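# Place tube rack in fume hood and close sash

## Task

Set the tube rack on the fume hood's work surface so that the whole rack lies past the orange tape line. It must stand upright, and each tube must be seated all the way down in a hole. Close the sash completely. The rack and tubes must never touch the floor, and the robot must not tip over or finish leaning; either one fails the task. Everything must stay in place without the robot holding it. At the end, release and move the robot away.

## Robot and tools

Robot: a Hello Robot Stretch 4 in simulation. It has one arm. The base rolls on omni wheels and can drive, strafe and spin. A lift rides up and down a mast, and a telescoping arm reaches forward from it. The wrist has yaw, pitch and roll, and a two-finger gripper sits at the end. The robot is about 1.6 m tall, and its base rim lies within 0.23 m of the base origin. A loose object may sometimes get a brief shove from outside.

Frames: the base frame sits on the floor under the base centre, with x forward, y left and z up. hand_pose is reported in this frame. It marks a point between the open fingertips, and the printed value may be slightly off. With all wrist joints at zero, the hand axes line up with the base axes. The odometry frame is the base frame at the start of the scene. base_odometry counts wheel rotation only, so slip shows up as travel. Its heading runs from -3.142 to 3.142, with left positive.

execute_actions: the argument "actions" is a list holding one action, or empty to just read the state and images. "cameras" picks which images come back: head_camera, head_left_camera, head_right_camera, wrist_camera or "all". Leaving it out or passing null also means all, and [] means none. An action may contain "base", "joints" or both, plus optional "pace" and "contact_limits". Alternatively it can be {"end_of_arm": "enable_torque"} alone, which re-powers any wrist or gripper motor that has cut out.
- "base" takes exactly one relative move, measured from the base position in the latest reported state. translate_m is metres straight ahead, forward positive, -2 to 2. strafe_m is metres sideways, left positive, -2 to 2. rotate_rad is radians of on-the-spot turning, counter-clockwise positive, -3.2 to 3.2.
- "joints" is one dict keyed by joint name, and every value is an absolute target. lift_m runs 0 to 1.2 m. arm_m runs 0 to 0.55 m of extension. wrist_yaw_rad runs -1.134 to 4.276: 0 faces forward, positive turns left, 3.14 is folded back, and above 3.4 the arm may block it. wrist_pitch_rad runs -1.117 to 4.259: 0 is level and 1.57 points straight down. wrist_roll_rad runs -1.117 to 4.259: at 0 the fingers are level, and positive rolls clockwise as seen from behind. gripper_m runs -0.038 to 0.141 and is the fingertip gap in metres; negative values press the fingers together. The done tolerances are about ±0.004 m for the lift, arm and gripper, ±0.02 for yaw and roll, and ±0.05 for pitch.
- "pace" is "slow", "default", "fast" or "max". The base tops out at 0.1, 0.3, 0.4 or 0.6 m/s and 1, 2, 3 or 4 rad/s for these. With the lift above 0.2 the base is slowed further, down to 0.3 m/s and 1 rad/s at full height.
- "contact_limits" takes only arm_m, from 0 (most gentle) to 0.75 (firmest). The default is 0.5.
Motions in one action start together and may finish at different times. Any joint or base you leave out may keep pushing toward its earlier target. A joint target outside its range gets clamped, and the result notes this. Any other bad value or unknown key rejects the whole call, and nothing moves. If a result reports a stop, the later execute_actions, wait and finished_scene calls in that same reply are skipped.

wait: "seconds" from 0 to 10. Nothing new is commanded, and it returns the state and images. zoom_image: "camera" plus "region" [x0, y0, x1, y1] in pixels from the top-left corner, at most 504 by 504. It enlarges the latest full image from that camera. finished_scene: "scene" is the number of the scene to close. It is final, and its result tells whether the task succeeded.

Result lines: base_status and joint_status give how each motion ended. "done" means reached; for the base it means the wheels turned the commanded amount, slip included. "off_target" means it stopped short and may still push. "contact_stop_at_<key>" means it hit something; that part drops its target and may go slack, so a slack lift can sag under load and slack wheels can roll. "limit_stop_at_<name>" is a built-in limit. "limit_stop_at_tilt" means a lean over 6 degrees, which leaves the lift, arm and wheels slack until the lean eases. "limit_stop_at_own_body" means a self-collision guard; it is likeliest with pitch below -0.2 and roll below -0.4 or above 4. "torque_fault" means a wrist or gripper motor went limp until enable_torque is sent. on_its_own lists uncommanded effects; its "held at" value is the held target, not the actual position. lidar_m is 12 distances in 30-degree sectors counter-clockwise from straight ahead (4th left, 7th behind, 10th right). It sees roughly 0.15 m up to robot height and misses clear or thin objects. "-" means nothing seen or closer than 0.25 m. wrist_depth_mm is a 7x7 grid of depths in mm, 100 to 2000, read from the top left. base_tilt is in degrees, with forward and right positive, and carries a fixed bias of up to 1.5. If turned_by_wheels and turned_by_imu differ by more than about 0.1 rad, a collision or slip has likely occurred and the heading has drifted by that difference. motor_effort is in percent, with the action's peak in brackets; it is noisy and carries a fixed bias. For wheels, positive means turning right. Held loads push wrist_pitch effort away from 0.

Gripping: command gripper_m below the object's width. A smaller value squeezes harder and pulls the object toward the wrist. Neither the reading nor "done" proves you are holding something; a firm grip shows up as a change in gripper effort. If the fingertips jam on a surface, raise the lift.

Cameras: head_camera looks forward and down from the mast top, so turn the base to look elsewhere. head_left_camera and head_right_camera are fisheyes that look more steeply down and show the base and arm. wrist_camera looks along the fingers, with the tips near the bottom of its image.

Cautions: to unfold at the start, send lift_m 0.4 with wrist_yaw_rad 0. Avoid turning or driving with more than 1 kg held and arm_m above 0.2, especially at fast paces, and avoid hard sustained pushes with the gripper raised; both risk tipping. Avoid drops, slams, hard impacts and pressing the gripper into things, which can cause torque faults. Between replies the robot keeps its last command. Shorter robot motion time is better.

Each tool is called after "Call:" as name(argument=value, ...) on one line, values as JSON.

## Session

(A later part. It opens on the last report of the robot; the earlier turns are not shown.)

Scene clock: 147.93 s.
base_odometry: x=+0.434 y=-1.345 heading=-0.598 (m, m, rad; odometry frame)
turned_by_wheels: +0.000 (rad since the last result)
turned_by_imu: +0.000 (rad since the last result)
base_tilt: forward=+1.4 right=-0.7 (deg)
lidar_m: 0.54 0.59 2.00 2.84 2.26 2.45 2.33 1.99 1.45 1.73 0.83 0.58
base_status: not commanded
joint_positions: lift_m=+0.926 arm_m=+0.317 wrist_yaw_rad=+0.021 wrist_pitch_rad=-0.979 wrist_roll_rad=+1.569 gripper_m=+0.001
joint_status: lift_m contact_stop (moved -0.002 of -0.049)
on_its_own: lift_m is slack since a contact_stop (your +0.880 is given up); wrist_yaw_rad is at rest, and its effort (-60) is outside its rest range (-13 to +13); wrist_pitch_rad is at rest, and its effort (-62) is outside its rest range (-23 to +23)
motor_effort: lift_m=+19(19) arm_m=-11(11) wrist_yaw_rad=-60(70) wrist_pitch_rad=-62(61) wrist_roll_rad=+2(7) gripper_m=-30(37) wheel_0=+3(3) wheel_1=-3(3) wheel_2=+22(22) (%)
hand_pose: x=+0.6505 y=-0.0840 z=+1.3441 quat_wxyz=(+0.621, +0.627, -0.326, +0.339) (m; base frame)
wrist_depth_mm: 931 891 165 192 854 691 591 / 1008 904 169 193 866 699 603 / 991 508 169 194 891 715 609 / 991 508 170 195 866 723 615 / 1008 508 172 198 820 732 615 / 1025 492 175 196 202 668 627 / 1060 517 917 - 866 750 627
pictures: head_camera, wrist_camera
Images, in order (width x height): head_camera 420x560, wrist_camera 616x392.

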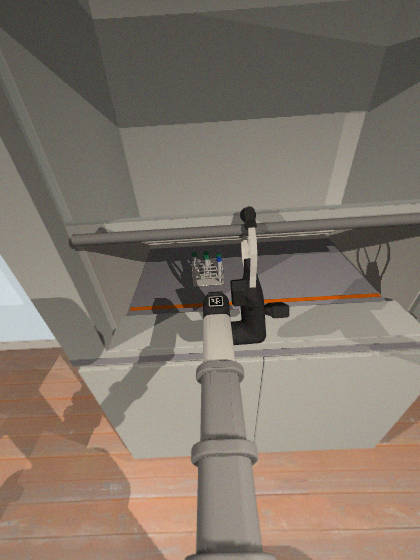

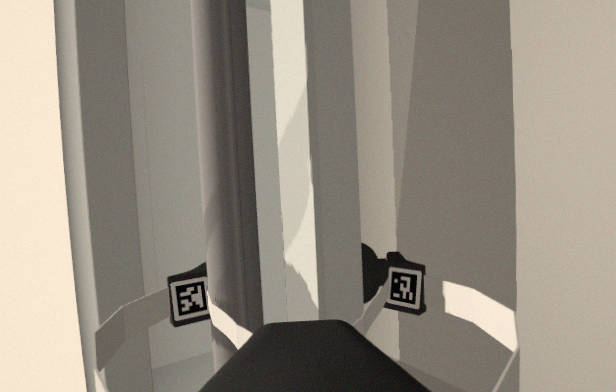

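Call:
execute_actions(actions=[{"joints":{"arm_m":0.335},"pace":"slow"}], cameras=[])

Call:
execute_actions(actions=[{"joints":{"lift_m":0.88},"pace":"slow"}], cameras=["wrist_camera","head_camera"])

Scene clock: 150.60 s.
base_odometry: x=+0.434 y=-1.345 heading=-0.598 (m, m, rad; odometry frame)
turned_by_wheels: +0.000 (rad since the last result)
turned_by_imu: +0.000 (rad since the last result)
base_tilt: forward=+1.3 right=-0.7 (deg)
lidar_m: 0.54 0.57 1.99 2.83 2.28 2.47 2.34 1.95 1.47 1.73 0.83 0.59
base_status: not commanded
joint_positions: lift_m=+0.928 arm_m=+0.334 wrist_yaw_rad=+0.005 wrist_pitch_rad=-1.005 wrist_roll_rad=+1.569 gripper_m=+0.000
joint_status: all done
on_its_own: lift_m is held at +0.928, not at your +0.880, since a contact_stop; wrist_yaw_rad is at rest, and its effort (-14) is outside its rest range (-13 to +13)
motor_effort: lift_m=+20(20) arm_m=+8(10) wrist_yaw_rad=-14(59) wrist_pitch_rad=+10(63) wrist_roll_rad=+4(4) gripper_m=-16(28) wheel_0=+10(10) wheel_1=+3(3) wheel_2=+11(22) (%)
hand_pose: x=+0.6596 y=-0.0867 z=+1.3493 quat_wxyz=(+0.620, +0.620, -0.339, +0.342) (m; base frame)
wrist_depth_mm: 991 504 162 185 878 699 591 / 991 504 163 187 878 715 597 / 1025 508 163 188 904 707 597 / 1025 508 165 190 904 715 609 / 1025 508 168 190 866 732 615 / 1042 177 169 190 190 691 615 / 1042 512 167 - 866 759 621
pictures: none
No camera images: the call's "cameras" was empty. Leave "cameras" out to get every camera's image.

Scene clock: 151.47 s.
base_odometry: x=+0.434 y=-1.345 heading=-0.598 (m, m, rad; odometry frame)
turned_by_wheels: +0.000 (rad since the last result)
turned_by_imu: +0.000 (rad since the last result)
base_tilt: forward=+1.3 right=-0.7 (deg)
lidar_m: 0.53 0.58 1.98 2.89 2.26 2.48 2.35 1.96 1.43 1.74 0.82 0.56
base_status: not commanded
joint_positions: lift_m=+0.909 arm_m=+0.335 wrist_yaw_rad=+0.009 wrist_pitch_rad=-1.003 wrist_roll_rad=+1.571 gripper_m=+0.001
joint_status: lift_m contact_stop (moved -0.019 of -0.048)
on_its_own: lift_m is slack since a contact_stop (your +0.880 is given up); wrist_yaw_rad is at rest, and its effort (-25) is outside its rest range (-13 to +13)
motor_effort: lift_m=+20(20) arm_m=-1(8) wrist_yaw_rad=-25(36) wrist_pitch_rad=+7(14) wrist_roll_rad=+0(2) gripper_m=-20(29) wheel_0=+8(10) wheel_1=+3(3) wheel_2=+10(11) (%)
hand_pose: x=+0.6619 y=-0.0861 z=+1.3303 quat_wxyz=(+0.619, +0.621, -0.337, +0.343) (m; base frame)
wrist_depth_mm: 1008 917 163 189 866 699 591 / 1025 904 165 190 878 707 591 / 1025 521 167 190 891 699 609 / 1060 521 170 191 891 723 615 / 1025 521 170 193 878 723 609 / 1060 175 170 193 193 691 615 / 1042 535 168 - 891 768 615
pictures: head_camera, wrist_camera
Images, in order (width x height): head_camera 420x560, wrist_camera 616x392.

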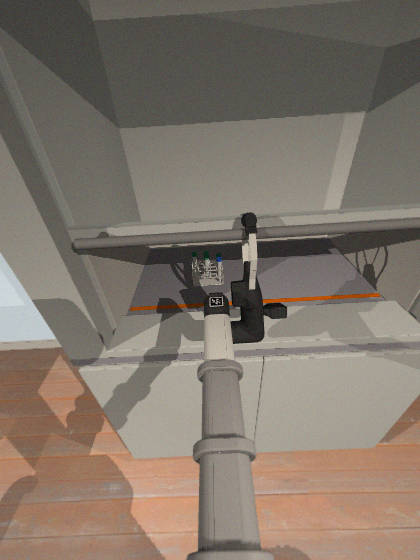

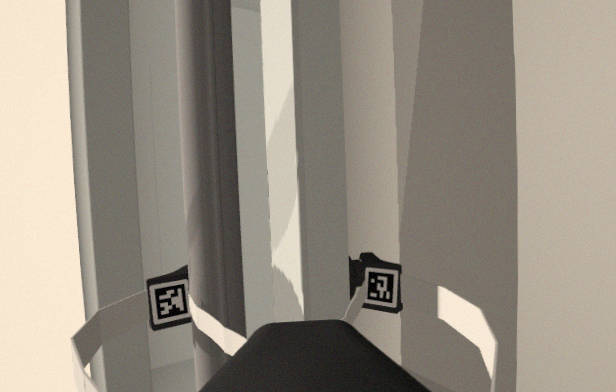

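Call:
execute_actions(actions=[{"joints":{"lift_m":0.84},"pace":"fast"}], cameras=[])

Scene clock: 156.17 s.
base_odometry: x=+0.434 y=-1.345 heading=-0.598 (m, m, rad; odometry frame)
turned_by_wheels: +0.000 (rad since the last result)
turned_by_imu: +0.000 (rad since the last result)
base_tilt: forward=+1.3 right=-0.7 (deg)
lidar_m: 0.55 0.58 1.98 2.88 2.28 2.44 2.34 1.95 1.46 1.72 0.81 0.58
base_status: not commanded
joint_positions: lift_m=+0.898 arm_m=+0.335 wrist_yaw_rad=+0.009 wrist_pitch_rad=-1.003 wrist_roll_rad=+1.571 gripper_m=+0.001
joint_status: lift_m contact_stop (moved -0.011 of -0.069)
on_its_own: lift_m is slack since a contact_stop (your +0.840 is given up); wrist_yaw_rad is at rest, and its effort (-26) is outside its rest range (-13 to +13)
motor_effort: lift_m=+20(21) arm_m=-1(1) wrist_yaw_rad=-26(36) wrist_pitch_rad=+5(12) wrist_roll_rad=-1(3) gripper_m=-20(31) wheel_0=+7(8) wheel_1=+3(3) wheel_2=+11(10) (%)
hand_pose: x=+0.6619 y=-0.0860 z=+1.3196 quat_wxyz=(+0.619, +0.622, -0.337, +0.343) (m; base frame)
wrist_depth_mm: 1025 917 164 189 878 699 591 / 1025 917 164 190 891 699 597 / 1060 530 167 191 904 715 603 / 1042 535 170 191 904 723 609 / 1060 530 170 193 878 723 609 / 1060 174 170 193 191 683 615 / 1042 544 168 - 878 759 621
pictures: none
No camera images: the call's "cameras" was empty. Leave "cameras" out to get every camera's image.

Call:
execute_actions(actions=[{"joints":{"lift_m":0.84,"arm_m":0.341},"pace":"slow"}], cameras=[])

Scene clock: 159.47 s.
base_odometry: x=+0.434 y=-1.345 heading=-0.598 (m, m, rad; odometry frame)
turned_by_wheels: +0.000 (rad since the last result)
turned_by_imu: +0.000 (rad since the last result)
base_tilt: forward=+1.3 right=-0.7 (deg)
lidar_m: 0.54 0.55 2.00 2.82 2.26 2.47 2.36 1.95 1.45 1.71 0.84 0.57
base_status: not commanded
joint_positions: lift_m=+0.888 arm_m=+0.340 wrist_yaw_rad=+0.006 wrist_pitch_rad=-1.011 wrist_roll_rad=+1.571 gripper_m=+0.001
joint_status: lift_m contact_stop (moved -0.010 of -0.058); the others done
on_its_own: lift_m is slack since a contact_stop (your +0.840 is given up); wrist_yaw_rad is at rest, and its effort (-17) is outside its rest range (-13 to +13); wrist_pitch_rad is at rest, and its effort (+30) is outside its rest range (-23 to +23)
motor_effort: lift_m=+20(22) arm_m=+0(5) wrist_yaw_rad=-17(25) wrist_pitch_rad=+30(31) wrist_roll_rad=-3(5) gripper_m=-19(26) wheel_0=+7(8) wheel_1=+3(3) wheel_2=+10(11) (%)
hand_pose: x=+0.6643 y=-0.0865 z=+1.3109 quat_wxyz=(+0.618, +0.620, -0.341, +0.344) (m; base frame)
wrist_depth_mm: 1042 917 165 187 866 691 585 / 1025 530 166 190 891 707 597 / 1060 539 166 190 891 715 609 / 1060 539 168 191 917 715 603 / 1078 539 172 193 904 732 615 / 1060 175 172 193 191 691 615 / 1060 549 168 - 866 715 615
pictures: none
No camera images: the call's "cameras" was empty. Leave "cameras" out to get every camera's image.

Call:
execute_actions(actions=[{"joints":{"lift_m":0.878,"arm_m":0.333},"pace":"slow"}], cameras=[])

Call:
execute_actions(actions=[{"joints":{"lift_m":0.80},"pace":"slow"}], cameras=[])

Scene clock: 163.20 s.
base_odometry: x=+0.434 y=-1.345 heading=-0.598 (m, m, rad; odometry frame)
turned_by_wheels: +0.000 (rad since the last result)
turned_by_imu: +0.000 (rad since the last result)
base_tilt: forward=+1.2 right=-0.7 (deg)
lidar_m: 0.55 0.58 1.98 2.87 2.28 2.45 2.34 1.96 1.45 1.72 0.84 0.58
base_status: not commanded
joint_positions: lift_m=+0.884 arm_m=+0.336 wrist_yaw_rad=+0.009 wrist_pitch_rad=-1.005 wrist_roll_rad=+1.571 gripper_m=+0.001
joint_status: lift_m contact_stop (moved -0.004 of -0.010); the others done
on_its_own: lift_m is slack since a contact_stop (your +0.878 is given up); wrist_yaw_rad is at rest, and its effort (-23) is outside its rest range (-13 to +13)
motor_effort: lift_m=+19(18) arm_m=+0(12) wrist_yaw_rad=-23(32) wrist_pitch_rad=+12(28) wrist_roll_rad=+0(3) gripper_m=-21(27) wheel_0=+7(8) wheel_1=+3(3) wheel_2=+10(9) (%)
hand_pose: x=+0.6626 y=-0.0861 z=+1.3054 quat_wxyz=(+0.618, +0.621, -0.338, +0.343) (m; base frame)
wrist_depth_mm: 1008 917 165 189 854 699 591 / 1060 917 165 190 878 699 597 / 1042 539 167 191 891 707 609 / 1060 544 171 191 904 723 603 / 1060 544 170 193 891 723 615 / 1060 176 171 193 191 683 621 / 1042 564 169 - 878 732 621
pictures: none
No camera images: the call's "cameras" was empty. Leave "cameras" out to get every camera's image.

not run: a stop came earlier in this reply.

Call:
execute_actions(actions=[{"joints":{"lift_m":0.884,"wrist_pitch_rad":-0.9,"arm_m":0.312},"pace":"slow"}], cameras=["wrist_camera","head_camera"])

Scene clock: 168.17 s.
base_odometry: x=+0.434 y=-1.345 heading=-0.600 (m, m, rad; odometry frame)
turned_by_wheels: -0.002 (rad since the last result)
turned_by_imu: +0.007 (rad since the last result)
base_tilt: forward=+1.3 right=-0.6 (deg)
lidar_m: 0.54 0.58 2.01 2.72 2.27 2.46 2.34 1.95 1.45 1.79 0.83 0.59
base_status: not commanded
joint_positions: lift_m=+0.885 arm_m=+0.314 wrist_yaw_rad=+0.007 wrist_pitch_rad=-0.897 wrist_roll_rad=+1.572 gripper_m=+0.001
joint_status: all done
on_its_own: wrist_yaw_rad is at rest, and its effort (-20) is outside its rest range (-13 to +13)
motor_effort: lift_m=+11(20) arm_m=-13(14) wrist_yaw_rad=-20(22) wrist_pitch_rad=-12(74) wrist_roll_rad=-5(9) gripper_m=-28(30) wheel_0=-4(7) wheel_1=+0(4) wheel_2=+4(10) (%)
hand_pose: x=+0.6660 y=-0.0861 z=+1.2883 quat_wxyz=(+0.636, +0.639, -0.304, +0.309) (m; base frame)
wrist_depth_mm: 504 946 166 194 809 668 585 / 508 946 165 193 820 683 585 / 512 931 166 195 831 691 591 / 525 931 168 198 854 691 597 / 559 931 171 200 809 699 603 / 615 175 171 196 191 668 603 / 854 931 167 - 831 715 603
pictures: head_camera, wrist_camera
Images, in order (width x height): head_camera 420x560, wrist_camera 616x392.

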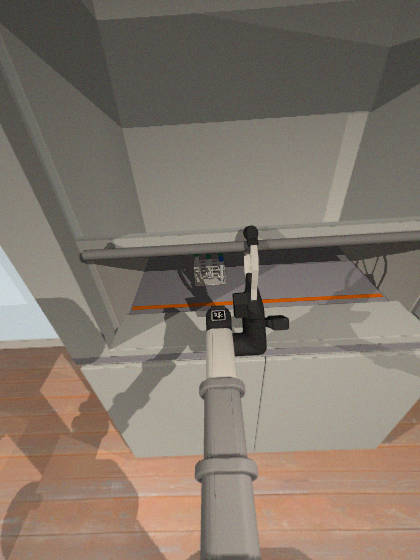

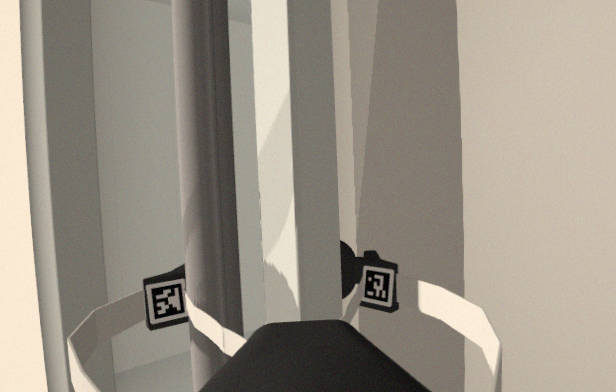

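Call:
execute_actions(actions=[{"joints":{"wrist_pitch_rad":-0.8,"arm_m":0.293}}], cameras=[])

Call:
execute_actions(actions=[{"joints":{"lift_m":0.75},"pace":"slow"}], cameras=["wrist_camera","head_camera"])

Scene clock: 171.53 s.
base_odometry: x=+0.434 y=-1.345 heading=-0.600 (m, m, rad; odometry frame)
turned_by_wheels: +0.000 (rad since the last result)
turned_by_imu: +0.000 (rad since the last result)
base_tilt: forward=+1.4 right=-0.7 (deg)
lidar_m: 0.54 0.59 2.00 2.75 2.25 2.45 2.35 1.96 1.44 1.77 0.82 0.59
base_status: not commanded
joint_positions: lift_m=+0.885 arm_m=+0.295 wrist_yaw_rad=+0.006 wrist_pitch_rad=-0.796 wrist_roll_rad=+1.570 gripper_m=+0.001
joint_status: all done
on_its_own: wrist_yaw_rad is at rest, and its effort (-17) is outside its rest range (-13 to +13)
motor_effort: lift_m=+9(11) arm_m=-12(17) wrist_yaw_rad=-17(26) wrist_pitch_rad=-14(27) wrist_roll_rad=+1(5) gripper_m=-27(34) wheel_0=-7(7) wheel_1=-1(1) wheel_2=+8(8) (%)
hand_pose: x=+0.6683 y=-0.0861 z=+1.2693 quat_wxyz=(+0.651, +0.653, -0.272, +0.276) (m; base frame)
wrist_depth_mm: 676 991 156 190 768 661 580 / 676 991 158 191 788 661 591 / 504 976 160 193 809 661 597 / 504 991 162 197 798 683 597 / 500 960 162 199 778 683 603 / 496 174 162 194 192 668 609 / 492 960 161 - 788 707 615
pictures: none
No camera images: the call's "cameras" was empty. Leave "cameras" out to get every camera's image.

Scene clock: 172.23 s.
base_odometry: x=+0.434 y=-1.345 heading=-0.600 (m, m, rad; odometry frame)
turned_by_wheels: +0.000 (rad since the last result)
turned_by_imu: +0.000 (rad since the last result)
base_tilt: forward=+1.3 right=-0.7 (deg)
lidar_m: 0.55 0.57 2.00 2.75 2.23 2.45 2.34 1.95 1.44 1.79 0.82 0.56
base_status: not commanded
joint_positions: lift_m=+0.879 arm_m=+0.295 wrist_yaw_rad=+0.006 wrist_pitch_rad=-0.796 wrist_roll_rad=+1.570 gripper_m=+0.001
joint_status: lift_m contact_stop (moved -0.006 of -0.135)
on_its_own: lift_m is slack since a contact_stop (your +0.750 is given up); wrist_yaw_rad is at rest, and its effort (-17) is outside its rest range (-13 to +13)
motor_effort: lift_m=+20(19) arm_m=-11(11) wrist_yaw_rad=-17(26) wrist_pitch_rad=-14(14) wrist_roll_rad=+2(1) gripper_m=-27(32) wheel_0=-6(7) wheel_1=-1(1) wheel_2=+8(8) (%)
hand_pose: x=+0.6683 y=-0.0862 z=+1.2632 quat_wxyz=(+0.651, +0.653, -0.272, +0.276) (m; base frame)
wrist_depth_mm: 676 1008 156 191 788 661 580 / 683 1008 158 191 788 668 585 / 691 991 161 193 798 668 591 / 508 960 163 196 809 676 597 / 508 976 162 198 768 699 591 / 500 175 163 194 191 661 609 / 500 946 161 - 788 707 609
pictures: head_camera, wrist_camera
Images, in order (width x height): head_camera 420x560, wrist_camera 616x392.

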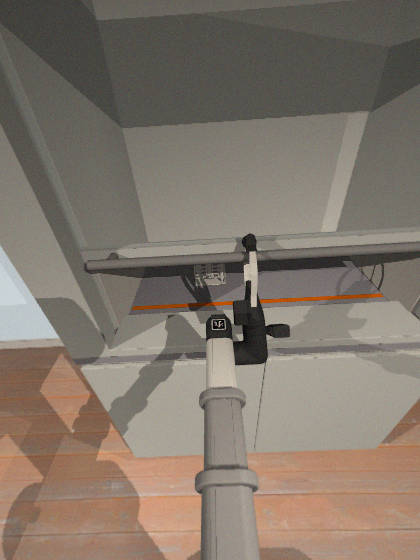

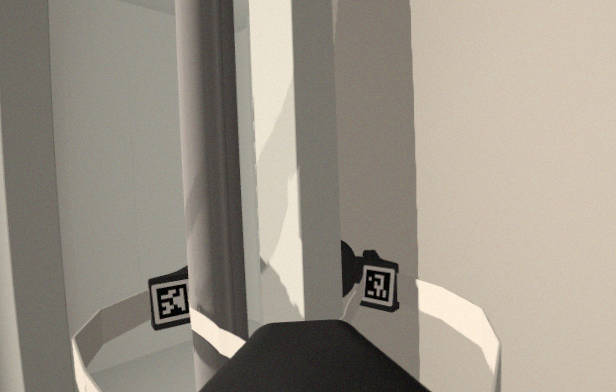

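Call:
execute_actions(actions=[{"joints":{"lift_m":0.879,"wrist_pitch_rad":-0.7,"arm_m":0.274}}], cameras=[])

Call:
execute_actions(actions=[{"joints":{"wrist_pitch_rad":-0.6,"arm_m":0.257}}], cameras=[])

Call:
execute_actions(actions=[{"joints":{"wrist_pitch_rad":-0.5,"arm_m":0.242}}], cameras=["wrist_camera","head_camera"])

Scene clock: 175.80 s.
base_odometry: x=+0.434 y=-1.345 heading=-0.599 (m, m, rad; odometry frame)
turned_by_wheels: +0.000 (rad since the last result)
turned_by_imu: -0.008 (rad since the last result)
base_tilt: forward=+1.3 right=-0.7 (deg)
lidar_m: 0.54 0.57 1.98 2.88 2.22 2.47 2.35 1.98 1.45 1.72 0.81 0.58
base_status: not commanded
joint_positions: lift_m=+0.880 arm_m=+0.276 wrist_yaw_rad=+0.011 wrist_pitch_rad=-0.695 wrist_roll_rad=+1.570 gripper_m=+0.001
joint_status: all done
on_its_own: wrist_yaw_rad is at rest, and its effort (-30) is outside its rest range (-13 to +13)
motor_effort: lift_m=+8(18) arm_m=-14(21) wrist_yaw_rad=-30(35) wrist_pitch_rad=-18(19) wrist_roll_rad=+3(3) gripper_m=-29(35) wheel_0=-4(8) wheel_1=-2(6) wheel_2=+12(12) (%)
hand_pose: x=+0.6699 y=-0.0850 z=+1.2429 quat_wxyz=(+0.664, +0.666, -0.237, +0.244) (m; base frame)
wrist_depth_mm: 878 1025 154 193 750 654 585 / 866 1042 156 192 759 661 585 / 878 1042 156 192 759 676 591 / 866 1042 157 195 788 676 603 / 866 1025 157 198 759 683 609 / 878 176 159 193 191 654 615 / 854 960 158 - 768 683 615
pictures: none
No camera images: the call's "cameras" was empty. Leave "cameras" out to get every camera's image.

Scene clock: 176.83 s.
base_odometry: x=+0.434 y=-1.345 heading=-0.599 (m, m, rad; odometry frame)
turned_by_wheels: +0.000 (rad since the last result)
turned_by_imu: -0.008 (rad since the last result)
base_tilt: forward=+1.4 right=-0.6 (deg)
lidar_m: 0.55 0.58 1.97 2.89 2.24 2.47 2.36 1.99 1.47 1.69 0.81 0.58
base_status: not commanded
joint_positions: lift_m=+0.880 arm_m=+0.260 wrist_yaw_rad=+0.015 wrist_pitch_rad=-0.592 wrist_roll_rad=+1.570 gripper_m=+0.001
joint_status: all done
on_its_own: wrist_yaw_rad is at rest, and its effort (-42) is outside its rest range (-13 to +13)
motor_effort: lift_m=+10(10) arm_m=-15(21) wrist_yaw_rad=-42(45) wrist_pitch_rad=-23(22) wrist_roll_rad=-1(2) gripper_m=-29(34) wheel_0=-1(6) wheel_1=-3(5) wheel_2=+15(15) (%)
hand_pose: x=+0.6712 y=-0.0838 z=+1.2191 quat_wxyz=(+0.675, +0.677, -0.201, +0.211) (m; base frame)
wrist_depth_mm: 931 1098 150 190 732 654 597 / 917 1118 152 192 741 654 597 / 946 1098 153 194 750 661 609 / 917 1118 153 196 750 661 597 / 904 1098 153 196 750 668 609 / 917 175 154 192 193 661 621 / 904 946 153 - 741 668 615
pictures: none
No camera images: the call's "cameras" was empty. Leave "cameras" out to get every camera's image.

Scene clock: 177.57 s.
base_odometry: x=+0.434 y=-1.345 heading=-0.599 (m, m, rad; odometry frame)
turned_by_wheels: +0.000 (rad since the last result)
turned_by_imu: -0.002 (rad since the last result)
base_tilt: forward=+1.2 right=-0.7 (deg)
lidar_m: 0.55 0.58 1.97 2.87 2.24 2.46 2.33 1.98 1.45 1.69 0.83 0.58
base_status: not commanded
joint_positions: lift_m=+0.880 arm_m=+0.258 wrist_yaw_rad=+0.009 wrist_pitch_rad=-0.526 wrist_roll_rad=+1.569 gripper_m=+0.001
joint_status: arm_m contact_stop (moved -0.002 of -0.018); the others done
on_its_own: arm_m is slack since a contact_stop (your +0.242 is given up); wrist_yaw_rad is at rest, and its effort (-25) is outside its rest range (-13 to +13); wrist_pitch_rad is at rest, and its effort (+26) is outside its rest range (-23 to +23)
motor_effort: lift_m=+9(10) arm_m=+0(22) wrist_yaw_rad=-25(56) wrist_pitch_rad=+26(40) wrist_roll_rad=+3(2) gripper_m=-22(36) wheel_0=+3(4) wheel_1=+2(3) wheel_2=+9(17) (%)
hand_pose: x=+0.6788 y=-0.0852 z=+1.2030 quat_wxyz=(+0.682, +0.683, -0.181, +0.187) (m; base frame)
wrist_depth_mm: 931 1060 148 196 723 654 597 / 946 1078 148 196 741 661 603 / 946 1078 150 196 741 661 609 / 946 1078 150 197 750 668 609 / 946 1098 150 196 741 668 609 / 946 172 151 193 188 668 615 / 891 976 150 - 741 654 621
pictures: head_camera, wrist_camera
Images, in order (width x height): head_camera 420x560, wrist_camera 616x392.

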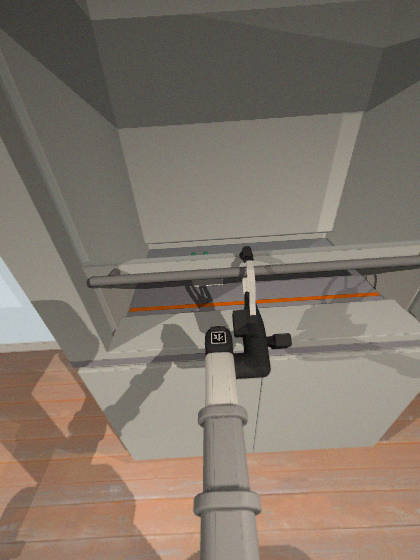

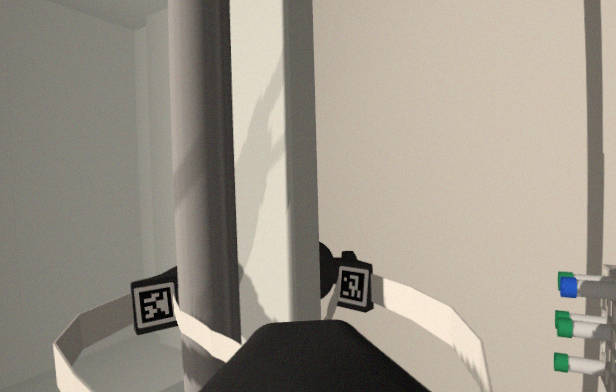

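Call:
execute_actions(actions=[{"joints":{"wrist_pitch_rad":-0.42,"arm_m":0.25},"contact_limits":{"arm_m":0.7}}], cameras=[])

Call:
execute_actions(actions=[{"joints":{"wrist_pitch_rad":-0.32,"arm_m":0.242},"contact_limits":{"arm_m":0.7}}], cameras=["wrist_camera"])

Scene clock: 180.97 s.
base_odometry: x=+0.434 y=-1.345 heading=-0.599 (m, m, rad; odometry frame)
turned_by_wheels: +0.000 (rad since the last result)
turned_by_imu: +0.000 (rad since the last result)
base_tilt: forward=+1.2 right=-0.6 (deg)
lidar_m: 0.54 0.57 1.95 2.87 2.25 2.46 2.36 2.01 1.46 1.66 0.81 0.60
base_status: not commanded
joint_positions: lift_m=+0.880 arm_m=+0.251 wrist_yaw_rad=+0.007 wrist_pitch_rad=-0.442 wrist_roll_rad=+1.570 gripper_m=+0.001
joint_status: all done
on_its_own: wrist_yaw_rad is at rest, and its effort (-20) is outside its rest range (-13 to +13); wrist_pitch_rad is at rest, and its effort (+60) is outside its rest range (-23 to +23)
motor_effort: lift_m=+9(9) arm_m=-6(9) wrist_yaw_rad=-20(25) wrist_pitch_rad=+60(70) wrist_roll_rad=+1(3) gripper_m=-21(22) wheel_0=+2(2) wheel_1=+2(2) wheel_2=+9(9) (%)
contact_limits: arm_m 0.7
hand_pose: x=+0.6834 y=-0.0855 z=+1.1815 quat_wxyz=(+0.690, +0.690, -0.153, +0.157) (m; base frame)
wrist_depth_mm: 976 1008 185 750 715 668 640 / 991 1008 187 759 723 668 640 / 991 1025 189 778 732 668 654 / 991 1042 156 768 741 676 654 / 991 1042 154 202 723 668 634 / 931 167 154 190 181 676 399 / 917 991 148 - 732 661 430
pictures: none
No camera images: the call's "cameras" was empty. Leave "cameras" out to get every camera's image.

Scene clock: 181.83 s.
base_odometry: x=+0.434 y=-1.345 heading=-0.599 (m, m, rad; odometry frame)
turned_by_wheels: +0.000 (rad since the last result)
turned_by_imu: +0.000 (rad since the last result)
base_tilt: forward=+1.2 right=-0.7 (deg)
lidar_m: 0.53 0.56 1.98 2.90 2.24 2.48 2.35 2.02 1.45 1.66 0.83 0.60
base_status: not commanded
joint_positions: lift_m=+0.880 arm_m=+0.242 wrist_yaw_rad=+0.004 wrist_pitch_rad=-0.344 wrist_roll_rad=+1.569 gripper_m=+0.000
joint_status: all done
on_its_own: wrist_pitch_rad is at rest, and its effort (+68) is outside its rest range (-23 to +23)
motor_effort: lift_m=+8(9) arm_m=-2(10) wrist_yaw_rad=-11(26) wrist_pitch_rad=+68(94) wrist_roll_rad=+4(4) gripper_m=-15(21) wheel_0=+3(3) wheel_1=+2(2) wheel_2=+5(9) (%)
contact_limits: arm_m 0.7
hand_pose: x=+0.6851 y=-0.0863 z=+1.1556 quat_wxyz=(+0.697, +0.696, -0.120, +0.122) (m; base frame)
wrist_depth_mm: 991 931 147 750 723 691 477 / 991 917 147 759 715 683 484 / 1042 917 147 768 715 699 492 / 1042 931 146 759 741 691 500 / 1042 960 146 202 741 699 436 / 1008 167 147 189 179 462 413 / 931 917 143 - 732 459 436
pictures: wrist_camera
Images, in order (width x height): wrist_camera 616x392.

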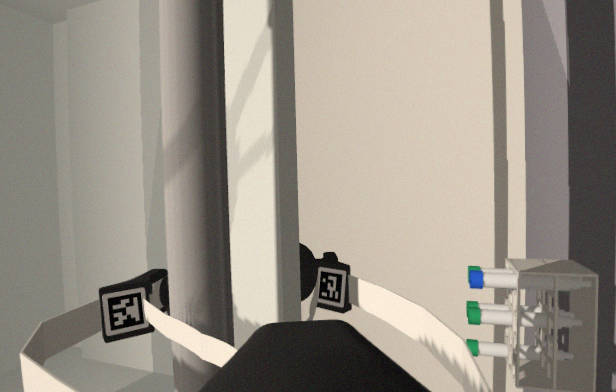

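Call:
execute_actions(actions=[{"joints":{"wrist_pitch_rad":-0.36,"gripper_m":0.12}}], cameras=[])

Call:
execute_actions(actions=[{"joints":{"arm_m":0.08}}], cameras=[])

Call:
execute_actions(actions=[{"joints":{"lift_m":1.17,"wrist_pitch_rad":0.6,"gripper_m":0.07},"pace":"fast"}], cameras=["wrist_camera","head_camera"])

Scene clock: 192.00 s.
base_odometry: x=+0.433 y=-1.344 heading=-0.601 (m, m, rad; odometry frame)
turned_by_wheels: -0.002 (rad since the last result)
turned_by_imu: +0.019 (rad since the last result)
base_tilt: forward=+0.9 right=-0.4 (deg)
lidar_m: 0.55 0.57 2.03 2.71 2.24 2.47 2.35 1.96 1.47 1.78 0.81 0.59
base_status: not commanded
joint_positions: lift_m=+0.879 arm_m=+0.241 wrist_yaw_rad=-0.017 wrist_pitch_rad=-0.366 wrist_roll_rad=+1.571 gripper_m=+0.120
joint_status: all done
on_its_own: wrist_yaw_rad is at rest, and its effort (+52) is outside its rest range (-13 to +13)
motor_effort: lift_m=+23(23) arm_m=+7(7) wrist_yaw_rad=+52(69) wrist_pitch_rad=+15(62) wrist_roll_rad=-2(6) gripper_m=+2(20) wheel_0=+2(5) wheel_1=+1(6) wheel_2=-14(14) (%)
hand_pose: x=+0.6795 y=-0.0921 z=+1.1603 quat_wxyz=(+0.696, +0.694, -0.135, +0.123) (m; base frame)
wrist_depth_mm: 1008 960 159 778 723 699 492 / 1008 946 160 768 732 699 469 / 1042 960 160 778 741 715 484 / 1042 960 160 778 741 715 496 / 1042 960 163 778 723 707 421 / 1025 180 160 204 732 459 430 / 976 960 160 - 741 469 430
pictures: none
No camera images: the call's "cameras" was empty. Leave "cameras" out to get every camera's image.

Scene clock: 193.57 s.
base_odometry: x=+0.434 y=-1.345 heading=-0.600 (m, m, rad; odometry frame)
turned_by_wheels: +0.001 (rad since the last result)
turned_by_imu: +0.001 (rad since the last result)
base_tilt: forward=+1.3 right=-0.6 (deg)
lidar_m: 0.54 0.58 1.99 2.76 2.24 2.47 2.35 1.96 1.46 1.79 0.82 0.58
base_status: not commanded
joint_positions: lift_m=+0.879 arm_m=+0.081 wrist_yaw_rad=+0.000 wrist_pitch_rad=-0.358 wrist_roll_rad=+1.570 gripper_m=+0.120
joint_status: all done
motor_effort: lift_m=+22(23) arm_m=-5(6) wrist_yaw_rad=+1(52) wrist_pitch_rad=-9(16) wrist_roll_rad=+0(5) gripper_m=+0(1) wheel_0=-1(2) wheel_1=+1(1) wheel_2=+1(14) (%)
hand_pose: x=+0.5220 y=-0.0874 z=+1.1582 quat_wxyz=(+0.696, +0.696, -0.126, +0.126) (m; base frame)
wrist_depth_mm: 1060 1098 1008 336 878 831 477 / 1060 1138 991 338 878 820 484 / 1078 1118 1042 342 891 842 492 / 1060 1118 1042 345 891 854 500 / 1078 1138 1042 347 904 597 500 / 1060 1160 1025 301 891 707 500 / 960 931 1008 - 891 854 504
pictures: none
No camera images: the call's "cameras" was empty. Leave "cameras" out to get every camera's image.

Scene clock: 195.37 s.
base_odometry: x=+0.434 y=-1.345 heading=-0.600 (m, m, rad; odometry frame)
turned_by_wheels: +0.000 (rad since the last result)
turned_by_imu: +0.000 (rad since the last result)
base_tilt: forward=+1.3 right=-0.7 (deg)
lidar_m: 0.55 0.58 1.99 2.75 2.24 2.47 2.35 1.98 1.47 1.76 0.83 0.59
base_status: not commanded
joint_positions: lift_m=+1.170 arm_m=+0.081 wrist_yaw_rad=+0.000 wrist_pitch_rad=+0.601 wrist_roll_rad=+1.570 gripper_m=+0.070
joint_status: all done
motor_effort: lift_m=+24(28) arm_m=-4(5) wrist_yaw_rad=+1(1) wrist_pitch_rad=-6(6) wrist_roll_rad=-1(0) gripper_m=-2(0) wheel_0=-1(2) wheel_1=+1(1) wheel_2=+1(1) (%)
hand_pose: x=+0.4896 y=-0.0874 z=+1.1847 quat_wxyz=(+0.676, +0.675, +0.209, -0.209) (m; base frame)
wrist_depth_mm: 741 820 345 627 442 496 647 / 741 831 340 634 445 500 647 / 750 842 338 647 449 500 647 / 750 842 343 654 459 500 647 / 741 831 347 661 442 508 654 / 759 820 202 609 439 508 668 / 750 820 357 - 445 504 676
pictures: head_camera, wrist_camera
Images, in order (width x height): head_camera 420x560, wrist_camera 616x392.

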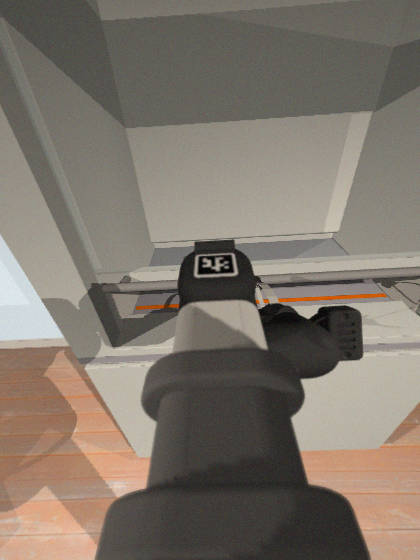

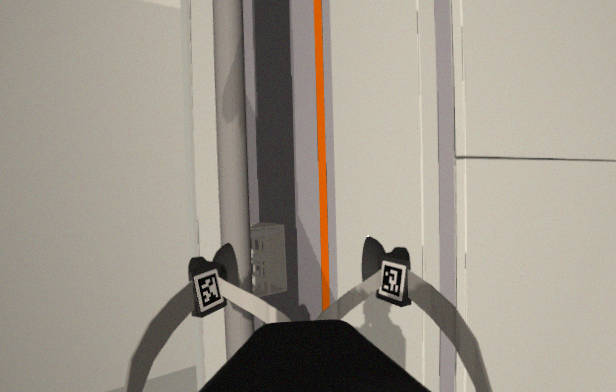

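Call:
execute_actions(actions=[{"joints":{"lift_m":1.165,"arm_m":0.2},"contact_limits":{"arm_m":0.2}}], cameras=["wrist_camera"])

Scene clock: 199.20 s.
base_odometry: x=+0.434 y=-1.345 heading=-0.600 (m, m, rad; odometry frame)
turned_by_wheels: +0.000 (rad since the last result)
turned_by_imu: +0.000 (rad since the last result)
base_tilt: forward=+1.3 right=-0.7 (deg)
lidar_m: 0.55 0.59 2.00 2.77 2.24 2.46 2.37 1.97 1.46 1.79 0.79 0.58
base_status: not commanded
joint_positions: lift_m=+1.165 arm_m=+0.199 wrist_yaw_rad=-0.002 wrist_pitch_rad=+0.601 wrist_roll_rad=+1.570 gripper_m=+0.070
joint_status: all done
motor_effort: lift_m=+16(23) arm_m=+8(6) wrist_yaw_rad=+7(7) wrist_pitch_rad=-5(6) wrist_roll_rad=+1(0) gripper_m=-1(3) wheel_0=-1(1) wheel_1=+1(1) wheel_2=+1(1) (%)
contact_limits: arm_m 0.2
hand_pose: x=+0.6072 y=-0.0879 z=+1.1804 quat_wxyz=(+0.675, +0.675, +0.209, -0.210) (m; base frame)
wrist_depth_mm: 647 741 778 250 436 351 375 / 654 732 778 252 442 355 379 / 647 741 809 252 445 359 382 / 647 723 798 220 496 364 384 / 661 723 259 223 424 366 389 / 661 723 199 216 433 357 389 / 661 715 831 - 436 353 389
pictures: wrist_camera
Images, in order (width x height): wrist_camera 616x392.

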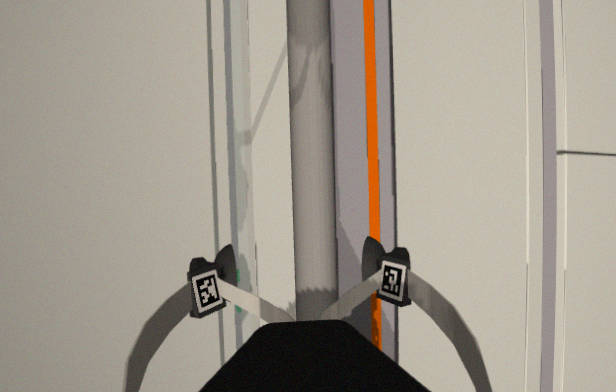

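Call:
execute_actions(actions=[{"joints":{"lift_m":1.145,"gripper_m":0.05}}], cameras=["wrist_camera"])

Call:
execute_actions(actions=[{"joints":{"gripper_m":-0.03}}], cameras=["wrist_camera"])

Scene clock: 202.47 s.
base_odometry: x=+0.434 y=-1.345 heading=-0.600 (m, m, rad; odometry frame)
turned_by_wheels: +0.000 (rad since the last result)
turned_by_imu: +0.000 (rad since the last result)
base_tilt: forward=+1.2 right=-0.7 (deg)
lidar_m: 0.55 0.59 2.02 2.74 2.25 2.44 2.34 1.96 1.45 1.75 0.84 0.58
base_status: not commanded
joint_positions: lift_m=+1.146 arm_m=+0.199 wrist_yaw_rad=-0.003 wrist_pitch_rad=+0.593 wrist_roll_rad=+1.570 gripper_m=+0.050
joint_status: all done
motor_effort: lift_m=+11(16) arm_m=+7(8) wrist_yaw_rad=+8(10) wrist_pitch_rad=+16(17) wrist_roll_rad=+1(1) gripper_m=-4(9) wheel_0=+0(1) wheel_1=+1(1) wheel_2=-1(1) (%)
hand_pose: x=+0.6086 y=-0.0880 z=+1.1626 quat_wxyz=(+0.676, +0.676, +0.206, -0.208) (m; base frame)
wrist_depth_mm: 640 732 243 204 424 340 349 / 647 732 245 208 427 340 368 / 654 732 249 249 430 347 368 / 647 723 254 252 439 345 370 / 654 732 245 220 410 349 375 / 654 707 194 206 397 343 377 / 654 707 809 - 421 334 379
pictures: wrist_camera
Images, in order (width x height): wrist_camera 616x392.

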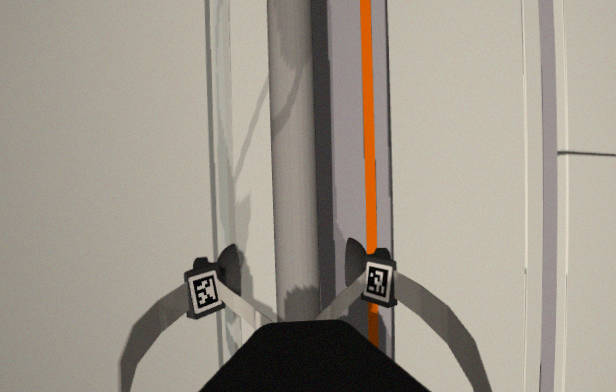

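Scene clock: 203.97 s.
base_odometry: x=+0.434 y=-1.345 heading=-0.600 (m, m, rad; odometry frame)
turned_by_wheels: +0.000 (rad since the last result)
turned_by_imu: +0.000 (rad since the last result)
base_tilt: forward=+1.4 right=-0.7 (deg)
lidar_m: 0.55 0.58 2.00 2.72 2.22 2.47 2.36 1.95 1.46 1.81 0.81 0.57
base_status: not commanded
joint_positions: lift_m=+1.145 arm_m=+0.200 wrist_yaw_rad=+0.005 wrist_pitch_rad=+0.595 wrist_roll_rad=+1.570 gripper_m=-0.029
joint_status: all done
on_its_own: wrist_yaw_rad is at rest, and its effort (-14) is outside its rest range (-13 to +13)
motor_effort: lift_m=+19(19) arm_m=-2(7) wrist_yaw_rad=-14(15) wrist_pitch_rad=+13(38) wrist_roll_rad=+0(1) gripper_m=-24(21) wheel_0=-2(2) wheel_1=+1(1) wheel_2=+4(4) (%)
hand_pose: x=+0.6106 y=-0.0862 z=+1.1617 quat_wxyz=(+0.677, +0.675, +0.209, -0.205) (m; base frame)
wrist_depth_mm: 640 715 238 200 410 334 345 / 647 723 238 199 418 332 362 / 647 723 241 200 424 338 364 / 654 723 242 201 427 342 368 / 654 723 243 202 418 345 370 / 654 699 183 200 187 329 370 / 654 723 778 - 410 338 370
pictures: wrist_camera
Images, in order (width x height): wrist_camera 616x392.

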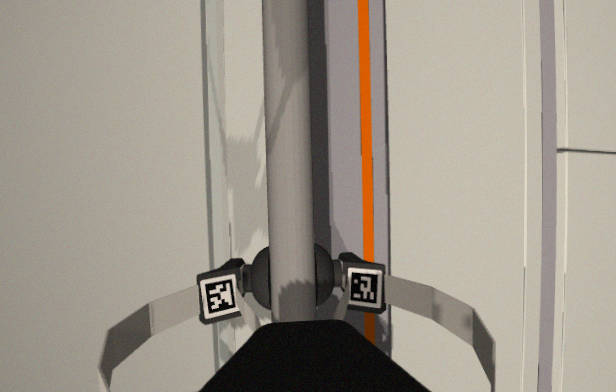

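Call:
execute_actions(actions=[{"joints":{"wrist_pitch_rad":0.7,"arm_m":0.222},"contact_limits":{"arm_m":0.7}}], cameras=[])

Call:
execute_actions(actions=[{"joints":{"wrist_pitch_rad":0.8,"arm_m":0.242},"contact_limits":{"arm_m":0.7}}], cameras=["wrist_camera"])

Scene clock: 207.00 s.
base_odometry: x=+0.434 y=-1.345 heading=-0.600 (m, m, rad; odometry frame)
turned_by_wheels: +0.000 (rad since the last result)
turned_by_imu: +0.000 (rad since the last result)
base_tilt: forward=+1.3 right=-0.6 (deg)
lidar_m: 0.56 0.57 2.03 2.73 2.25 2.46 2.35 1.96 1.44 1.78 0.78 0.59
base_status: not commanded
joint_positions: lift_m=+1.145 arm_m=+0.221 wrist_yaw_rad=+0.000 wrist_pitch_rad=+0.689 wrist_roll_rad=+1.570 gripper_m=-0.030
joint_status: all done
on_its_own: wrist_pitch_rad is at rest, and its effort (+30) is outside its rest range (-23 to +23)
motor_effort: lift_m=+18(19) arm_m=+6(6) wrist_yaw_rad=+0(15) wrist_pitch_rad=+30(52) wrist_roll_rad=+2(2) gripper_m=-11(24) wheel_0=-1(2) wheel_1=+1(1) wheel_2=+2(4) (%)
contact_limits: arm_m 0.7
hand_pose: x=+0.6145 y=-0.0874 z=+1.1400 quat_wxyz=(+0.666, +0.665, +0.239, -0.239) (m; base frame)
wrist_depth_mm: 621 715 216 496 389 329 404 / 634 723 219 488 392 329 404 / 640 732 221 496 394 334 402 / 640 732 224 496 399 334 404 / 640 723 219 193 402 340 415 / 640 683 183 187 185 332 415 / 640 741 230 - 384 329 424
pictures: none
No camera images: the call's "cameras" was empty. Leave "cameras" out to get every camera's image.

Scene clock: 207.90 s.
base_odometry: x=+0.434 y=-1.345 heading=-0.600 (m, m, rad; odometry frame)
turned_by_wheels: +0.000 (rad since the last result)
turned_by_imu: +0.007 (rad since the last result)
base_tilt: forward=+1.0 right=-0.5 (deg)
lidar_m: 0.56 0.59 2.00 2.65 2.24 2.45 2.34 1.95 1.46 1.85 0.81 0.58
base_status: not commanded
joint_positions: lift_m=+1.146 arm_m=+0.241 wrist_yaw_rad=-0.008 wrist_pitch_rad=+0.788 wrist_roll_rad=+1.570 gripper_m=-0.030
joint_status: all done
on_its_own: wrist_yaw_rad is at rest, and its effort (+25) is outside its rest range (-13 to +13); wrist_pitch_rad is at rest, and its effort (+33) is outside its rest range (-23 to +23)
motor_effort: lift_m=+11(18) arm_m=+7(13) wrist_yaw_rad=+25(28) wrist_pitch_rad=+33(56) wrist_roll_rad=+0(1) gripper_m=-6(11) wheel_0=-1(2) wheel_1=+1(1) wheel_2=-3(3) (%)
contact_limits: arm_m 0.7
hand_pose: x=+0.6145 y=-0.0891 z=+1.1195 quat_wxyz=(+0.652, +0.654, +0.269, -0.274) (m; base frame)
wrist_depth_mm: 640 715 202 469 364 336 569 / 634 723 207 466 366 334 564 / 634 707 208 466 370 334 559 / 640 715 210 473 375 342 559 / 640 723 208 212 379 340 569 / 647 174 180 184 173 342 574 / 627 732 213 - 364 345 591
pictures: wrist_camera
Images, in order (width x height): wrist_camera 616x392.

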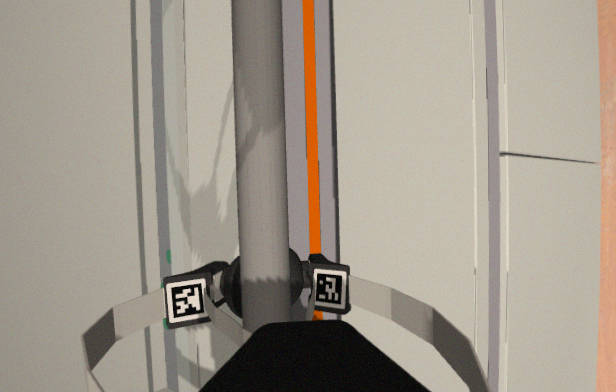

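Call:
execute_actions(actions=[{"joints":{"wrist_pitch_rad":0.9,"arm_m":0.263},"contact_limits":{"arm_m":0.7}}], cameras=[])

Call:
execute_actions(actions=[{"joints":{"wrist_pitch_rad":1.0,"arm_m":0.285},"contact_limits":{"arm_m":0.7}}], cameras=["wrist_camera"])

Scene clock: 210.97 s.
base_odometry: x=+0.434 y=-1.345 heading=-0.600 (m, m, rad; odometry frame)
turned_by_wheels: +0.000 (rad since the last result)
turned_by_imu: -0.001 (rad since the last result)
base_tilt: forward=+1.2 right=-0.6 (deg)
lidar_m: 0.55 0.59 2.02 2.66 2.21 2.46 2.34 1.96 1.46 1.83 0.81 0.60
base_status: not commanded
joint_positions: lift_m=+1.146 arm_m=+0.262 wrist_yaw_rad=-0.008 wrist_pitch_rad=+0.895 wrist_roll_rad=+1.570 gripper_m=-0.030
joint_status: all done
on_its_own: wrist_yaw_rad is at rest, and its effort (+24) is outside its rest range (-13 to +13)
motor_effort: lift_m=+9(11) arm_m=+6(12) wrist_yaw_rad=+24(30) wrist_pitch_rad=+11(56) wrist_roll_rad=+1(2) gripper_m=-8(8) wheel_0=-2(2) wheel_1=+1(2) wheel_2=-5(5) (%)
contact_limits: arm_m 0.7
hand_pose: x=+0.6125 y=-0.0889 z=+1.0990 quat_wxyz=(+0.636, +0.639, +0.303, -0.309) (m; base frame)
wrist_depth_mm: 640 668 199 377 336 427 1008 / 634 676 201 379 340 427 1025 / 640 683 203 375 340 424 991 / 640 683 206 377 345 424 1025 / 640 676 207 191 347 424 1025 / 640 500 181 185 178 427 1025 / 640 699 208 - 338 392 1060
pictures: none
No camera images: the call's "cameras" was empty. Leave "cameras" out to get every camera's image.

Scene clock: 211.77 s.
base_odometry: x=+0.434 y=-1.345 heading=-0.600 (m, m, rad; odometry frame)
turned_by_wheels: +0.001 (rad since the last result)
turned_by_imu: +0.000 (rad since the last result)
base_tilt: forward=+1.3 right=-0.7 (deg)
lidar_m: 0.55 0.59 2.00 2.70 2.25 2.45 2.35 1.95 1.48 1.84 0.83 0.57
base_status: not commanded
joint_positions: lift_m=+1.146 arm_m=+0.285 wrist_yaw_rad=+0.001 wrist_pitch_rad=+0.992 wrist_roll_rad=+1.570 gripper_m=-0.030
joint_status: all done
motor_effort: lift_m=+14(14) arm_m=+2(8) wrist_yaw_rad=-2(26) wrist_pitch_rad=+20(47) wrist_roll_rad=-2(1) gripper_m=-11(13) wheel_0=-2(2) wheel_1=+1(1) wheel_2=+3(5) (%)
contact_limits: arm_m 0.7
hand_pose: x=+0.6133 y=-0.0873 z=+1.0822 quat_wxyz=(+0.622, +0.622, +0.337, -0.336) (m; base frame)
wrist_depth_mm: 661 559 188 347 320 603 1025 / 654 564 189 353 325 591 1008 / 668 569 189 353 324 597 1042 / 661 564 189 357 327 603 1025 / 676 469 188 212 329 609 1060 / 668 459 179 174 175 615 1060 / 647 196 189 - 327 627 1060
pictures: wrist_camera
Images, in order (width x height): wrist_camera 616x392.

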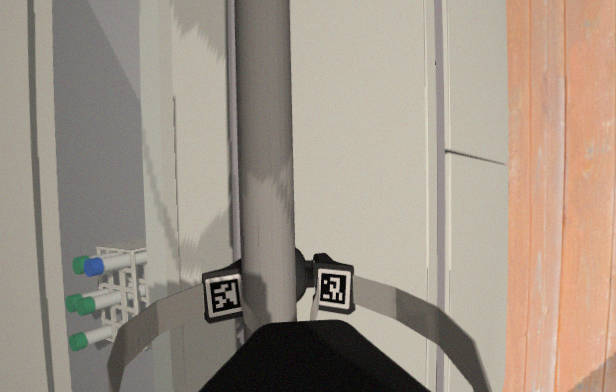

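Call:
execute_actions(actions=[{"joints":{"lift_m":1.05},"pace":"slow"}], cameras=["wrist_camera"])

Scene clock: 215.20 s.
base_odometry: x=+0.434 y=-1.345 heading=-0.600 (m, m, rad; odometry frame)
turned_by_wheels: +0.000 (rad since the last result)
turned_by_imu: +0.000 (rad since the last result)
base_tilt: forward=+1.3 right=-0.7 (deg)
lidar_m: 0.55 0.56 2.02 2.69 2.23 2.45 2.35 1.96 1.48 1.83 0.79 0.57
base_status: not commanded
joint_positions: lift_m=+1.110 arm_m=+0.285 wrist_yaw_rad=+0.005 wrist_pitch_rad=+0.982 wrist_roll_rad=+1.571 gripper_m=-0.030
joint_status: lift_m contact_stop (moved -0.036 of -0.096)
on_its_own: lift_m is slack since a contact_stop (your +1.050 is given up); wrist_pitch_rad is at rest, and its effort (+52) is outside its rest range (-23 to +23)
motor_effort: lift_m=+19(18) arm_m=-1(2) wrist_yaw_rad=-13(13) wrist_pitch_rad=+52(55) wrist_roll_rad=-2(4) gripper_m=-12(12) wheel_0=-2(2) wheel_1=+1(1) wheel_2=+3(3) (%)
hand_pose: x=+0.6167 y=-0.0867 z=+1.0480 quat_wxyz=(+0.624, +0.623, +0.335, -0.332) (m; base frame)
wrist_depth_mm: 640 163 141 327 290 500 1008 / 640 164 142 325 291 504 991 / 634 166 143 324 291 504 1025 / 654 168 143 330 291 504 1008 / 640 170 144 319 296 508 1025 / 661 167 145 189 173 525 1008 / 615 167 177 - 296 539 1042
pictures: wrist_camera
Images, in order (width x height): wrist_camera 616x392.

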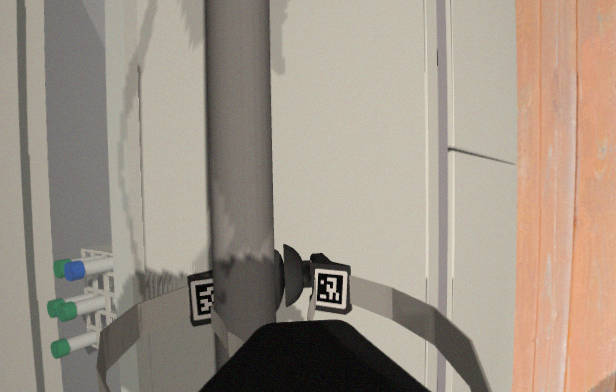

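Call:
execute_actions(actions=[{"joints":{"lift_m":1.11,"wrist_pitch_rad":1.1,"arm_m":0.31},"contact_limits":{"arm_m":0.7}}], cameras=[])

Call:
execute_actions(actions=[{"joints":{"lift_m":1.0},"pace":"max"}], cameras=["wrist_camera","head_left_camera"])

Scene clock: 221.33 s.
base_odometry: x=+0.434 y=-1.345 heading=-0.600 (m, m, rad; odometry frame)
turned_by_wheels: +0.000 (rad since the last result)
turned_by_imu: +0.000 (rad since the last result)
base_tilt: forward=+1.3 right=-0.7 (deg)
lidar_m: 0.55 0.59 2.02 2.68 2.23 2.46 2.34 1.98 1.47 1.86 0.80 0.58
base_status: not commanded
joint_positions: lift_m=+1.111 arm_m=+0.310 wrist_yaw_rad=+0.001 wrist_pitch_rad=+1.089 wrist_roll_rad=+1.571 gripper_m=-0.030
joint_status: all done
on_its_own: wrist_pitch_rad is at rest, and its effort (+29) is outside its rest range (-23 to +23)
motor_effort: lift_m=+8(18) arm_m=+3(5) wrist_yaw_rad=-2(15) wrist_pitch_rad=+29(66) wrist_roll_rad=-3(2) gripper_m=-11(13) wheel_0=-2(2) wheel_1=+1(1) wheel_2=+2(3) (%)
contact_limits: arm_m 0.7
hand_pose: x=+0.6142 y=-0.0873 z=+1.0336 quat_wxyz=(+0.605, +0.605, +0.366, -0.366) (m; base frame)
wrist_depth_mm: 517 157 139 301 287 1060 1008 / 521 158 140 301 287 1060 1008 / 525 158 142 304 286 1025 1008 / 530 158 144 307 289 1060 1008 / 508 160 171 206 291 1078 1025 / 421 162 169 185 177 1098 1042 / 439 158 178 - 332 891 1042
pictures: none
No camera images: the call's "cameras" was empty. Leave "cameras" out to get every camera's image.

Scene clock: 222.13 s.
base_odometry: x=+0.434 y=-1.345 heading=-0.600 (m, m, rad; odometry frame)
turned_by_wheels: +0.000 (rad since the last result)
turned_by_imu: +0.000 (rad since the last result)
base_tilt: forward=+1.3 right=-0.6 (deg)
lidar_m: 0.54 0.59 2.03 2.69 2.23 2.47 2.35 1.96 1.48 1.85 0.80 0.59
base_status: not commanded
joint_positions: lift_m=+1.092 arm_m=+0.310 wrist_yaw_rad=+0.002 wrist_pitch_rad=+1.087 wrist_roll_rad=+1.572 gripper_m=-0.030
joint_status: lift_m contact_stop (moved -0.019 of -0.111)
on_its_own: lift_m is slack since a contact_stop (your +1.000 is given up); wrist_pitch_rad is at rest, and its effort (+35) is outside its rest range (-23 to +23)
motor_effort: lift_m=+20(20) arm_m=+0(3) wrist_yaw_rad=-5(18) wrist_pitch_rad=+35(66) wrist_roll_rad=-5(7) gripper_m=-14(15) wheel_0=-7(7) wheel_1=-2(4) wheel_2=+4(4) (%)
hand_pose: x=+0.6151 y=-0.0872 z=+1.0147 quat_wxyz=(+0.605, +0.605, +0.366, -0.365) (m; base frame)
wrist_depth_mm: 484 156 138 279 267 1042 991 / 492 156 140 281 267 1025 1008 / 492 157 142 286 272 1025 1008 / 496 158 144 282 274 1042 1025 / 473 160 170 205 274 1042 1008 / 394 161 168 185 183 1060 1008 / 427 156 176 - 343 866 1008
pictures: head_left_camera, wrist_camera
Images, in order (width x height): head_left_camera 420x672, wrist_camera 616x392.

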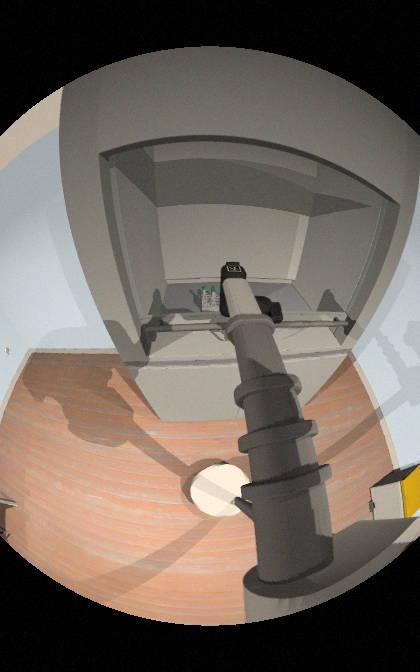

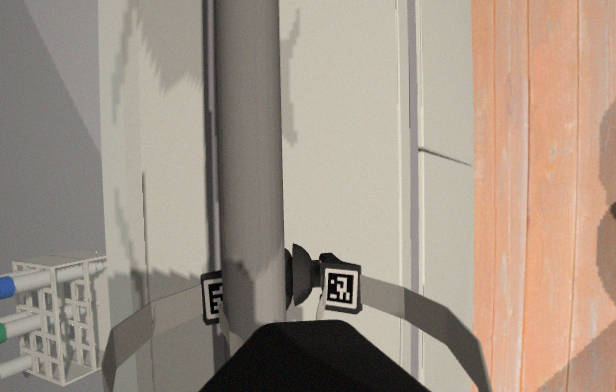

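Call:
execute_actions(actions=[{"joints":{"lift_m":1.0},"pace":"max"}], cameras=[])

Scene clock: 224.53 s.
base_odometry: x=+0.434 y=-1.345 heading=-0.600 (m, m, rad; odometry frame)
turned_by_wheels: +0.000 (rad since the last result)
turned_by_imu: +0.000 (rad since the last result)
base_tilt: forward=+1.3 right=-0.7 (deg)
lidar_m: 0.55 0.59 2.01 2.70 2.25 2.42 2.35 1.95 1.46 1.84 0.83 0.58
base_status: not commanded
joint_positions: lift_m=+1.074 arm_m=+0.310 wrist_yaw_rad=+0.002 wrist_pitch_rad=+1.088 wrist_roll_rad=+1.572 gripper_m=-0.030
joint_status: lift_m contact_stop (moved -0.018 of -0.092)
on_its_own: lift_m is slack since a contact_stop (your +1.000 is given up); wrist_pitch_rad is at rest, and its effort (+33) is outside its rest range (-23 to +23)
motor_effort: lift_m=+20(20) arm_m=+0(0) wrist_yaw_rad=-5(19) wrist_pitch_rad=+33(66) wrist_roll_rad=-5(7) gripper_m=-14(16) wheel_0=-6(7) wheel_1=-2(3) wheel_2=+3(4) (%)
hand_pose: x=+0.6150 y=-0.0872 z=+0.9968 quat_wxyz=(+0.605, +0.605, +0.366, -0.366) (m; base frame)
wrist_depth_mm: 455 156 138 260 249 1025 976 / 459 157 139 262 251 1025 976 / 462 157 142 264 252 1025 991 / 473 158 144 263 255 1042 976 / 445 159 170 205 255 1025 991 / 407 160 167 186 183 1042 991 / 397 157 177 - 330 866 1008
pictures: none
No camera images: the call's "cameras" was empty. Leave "cameras" out to get every camera's image.


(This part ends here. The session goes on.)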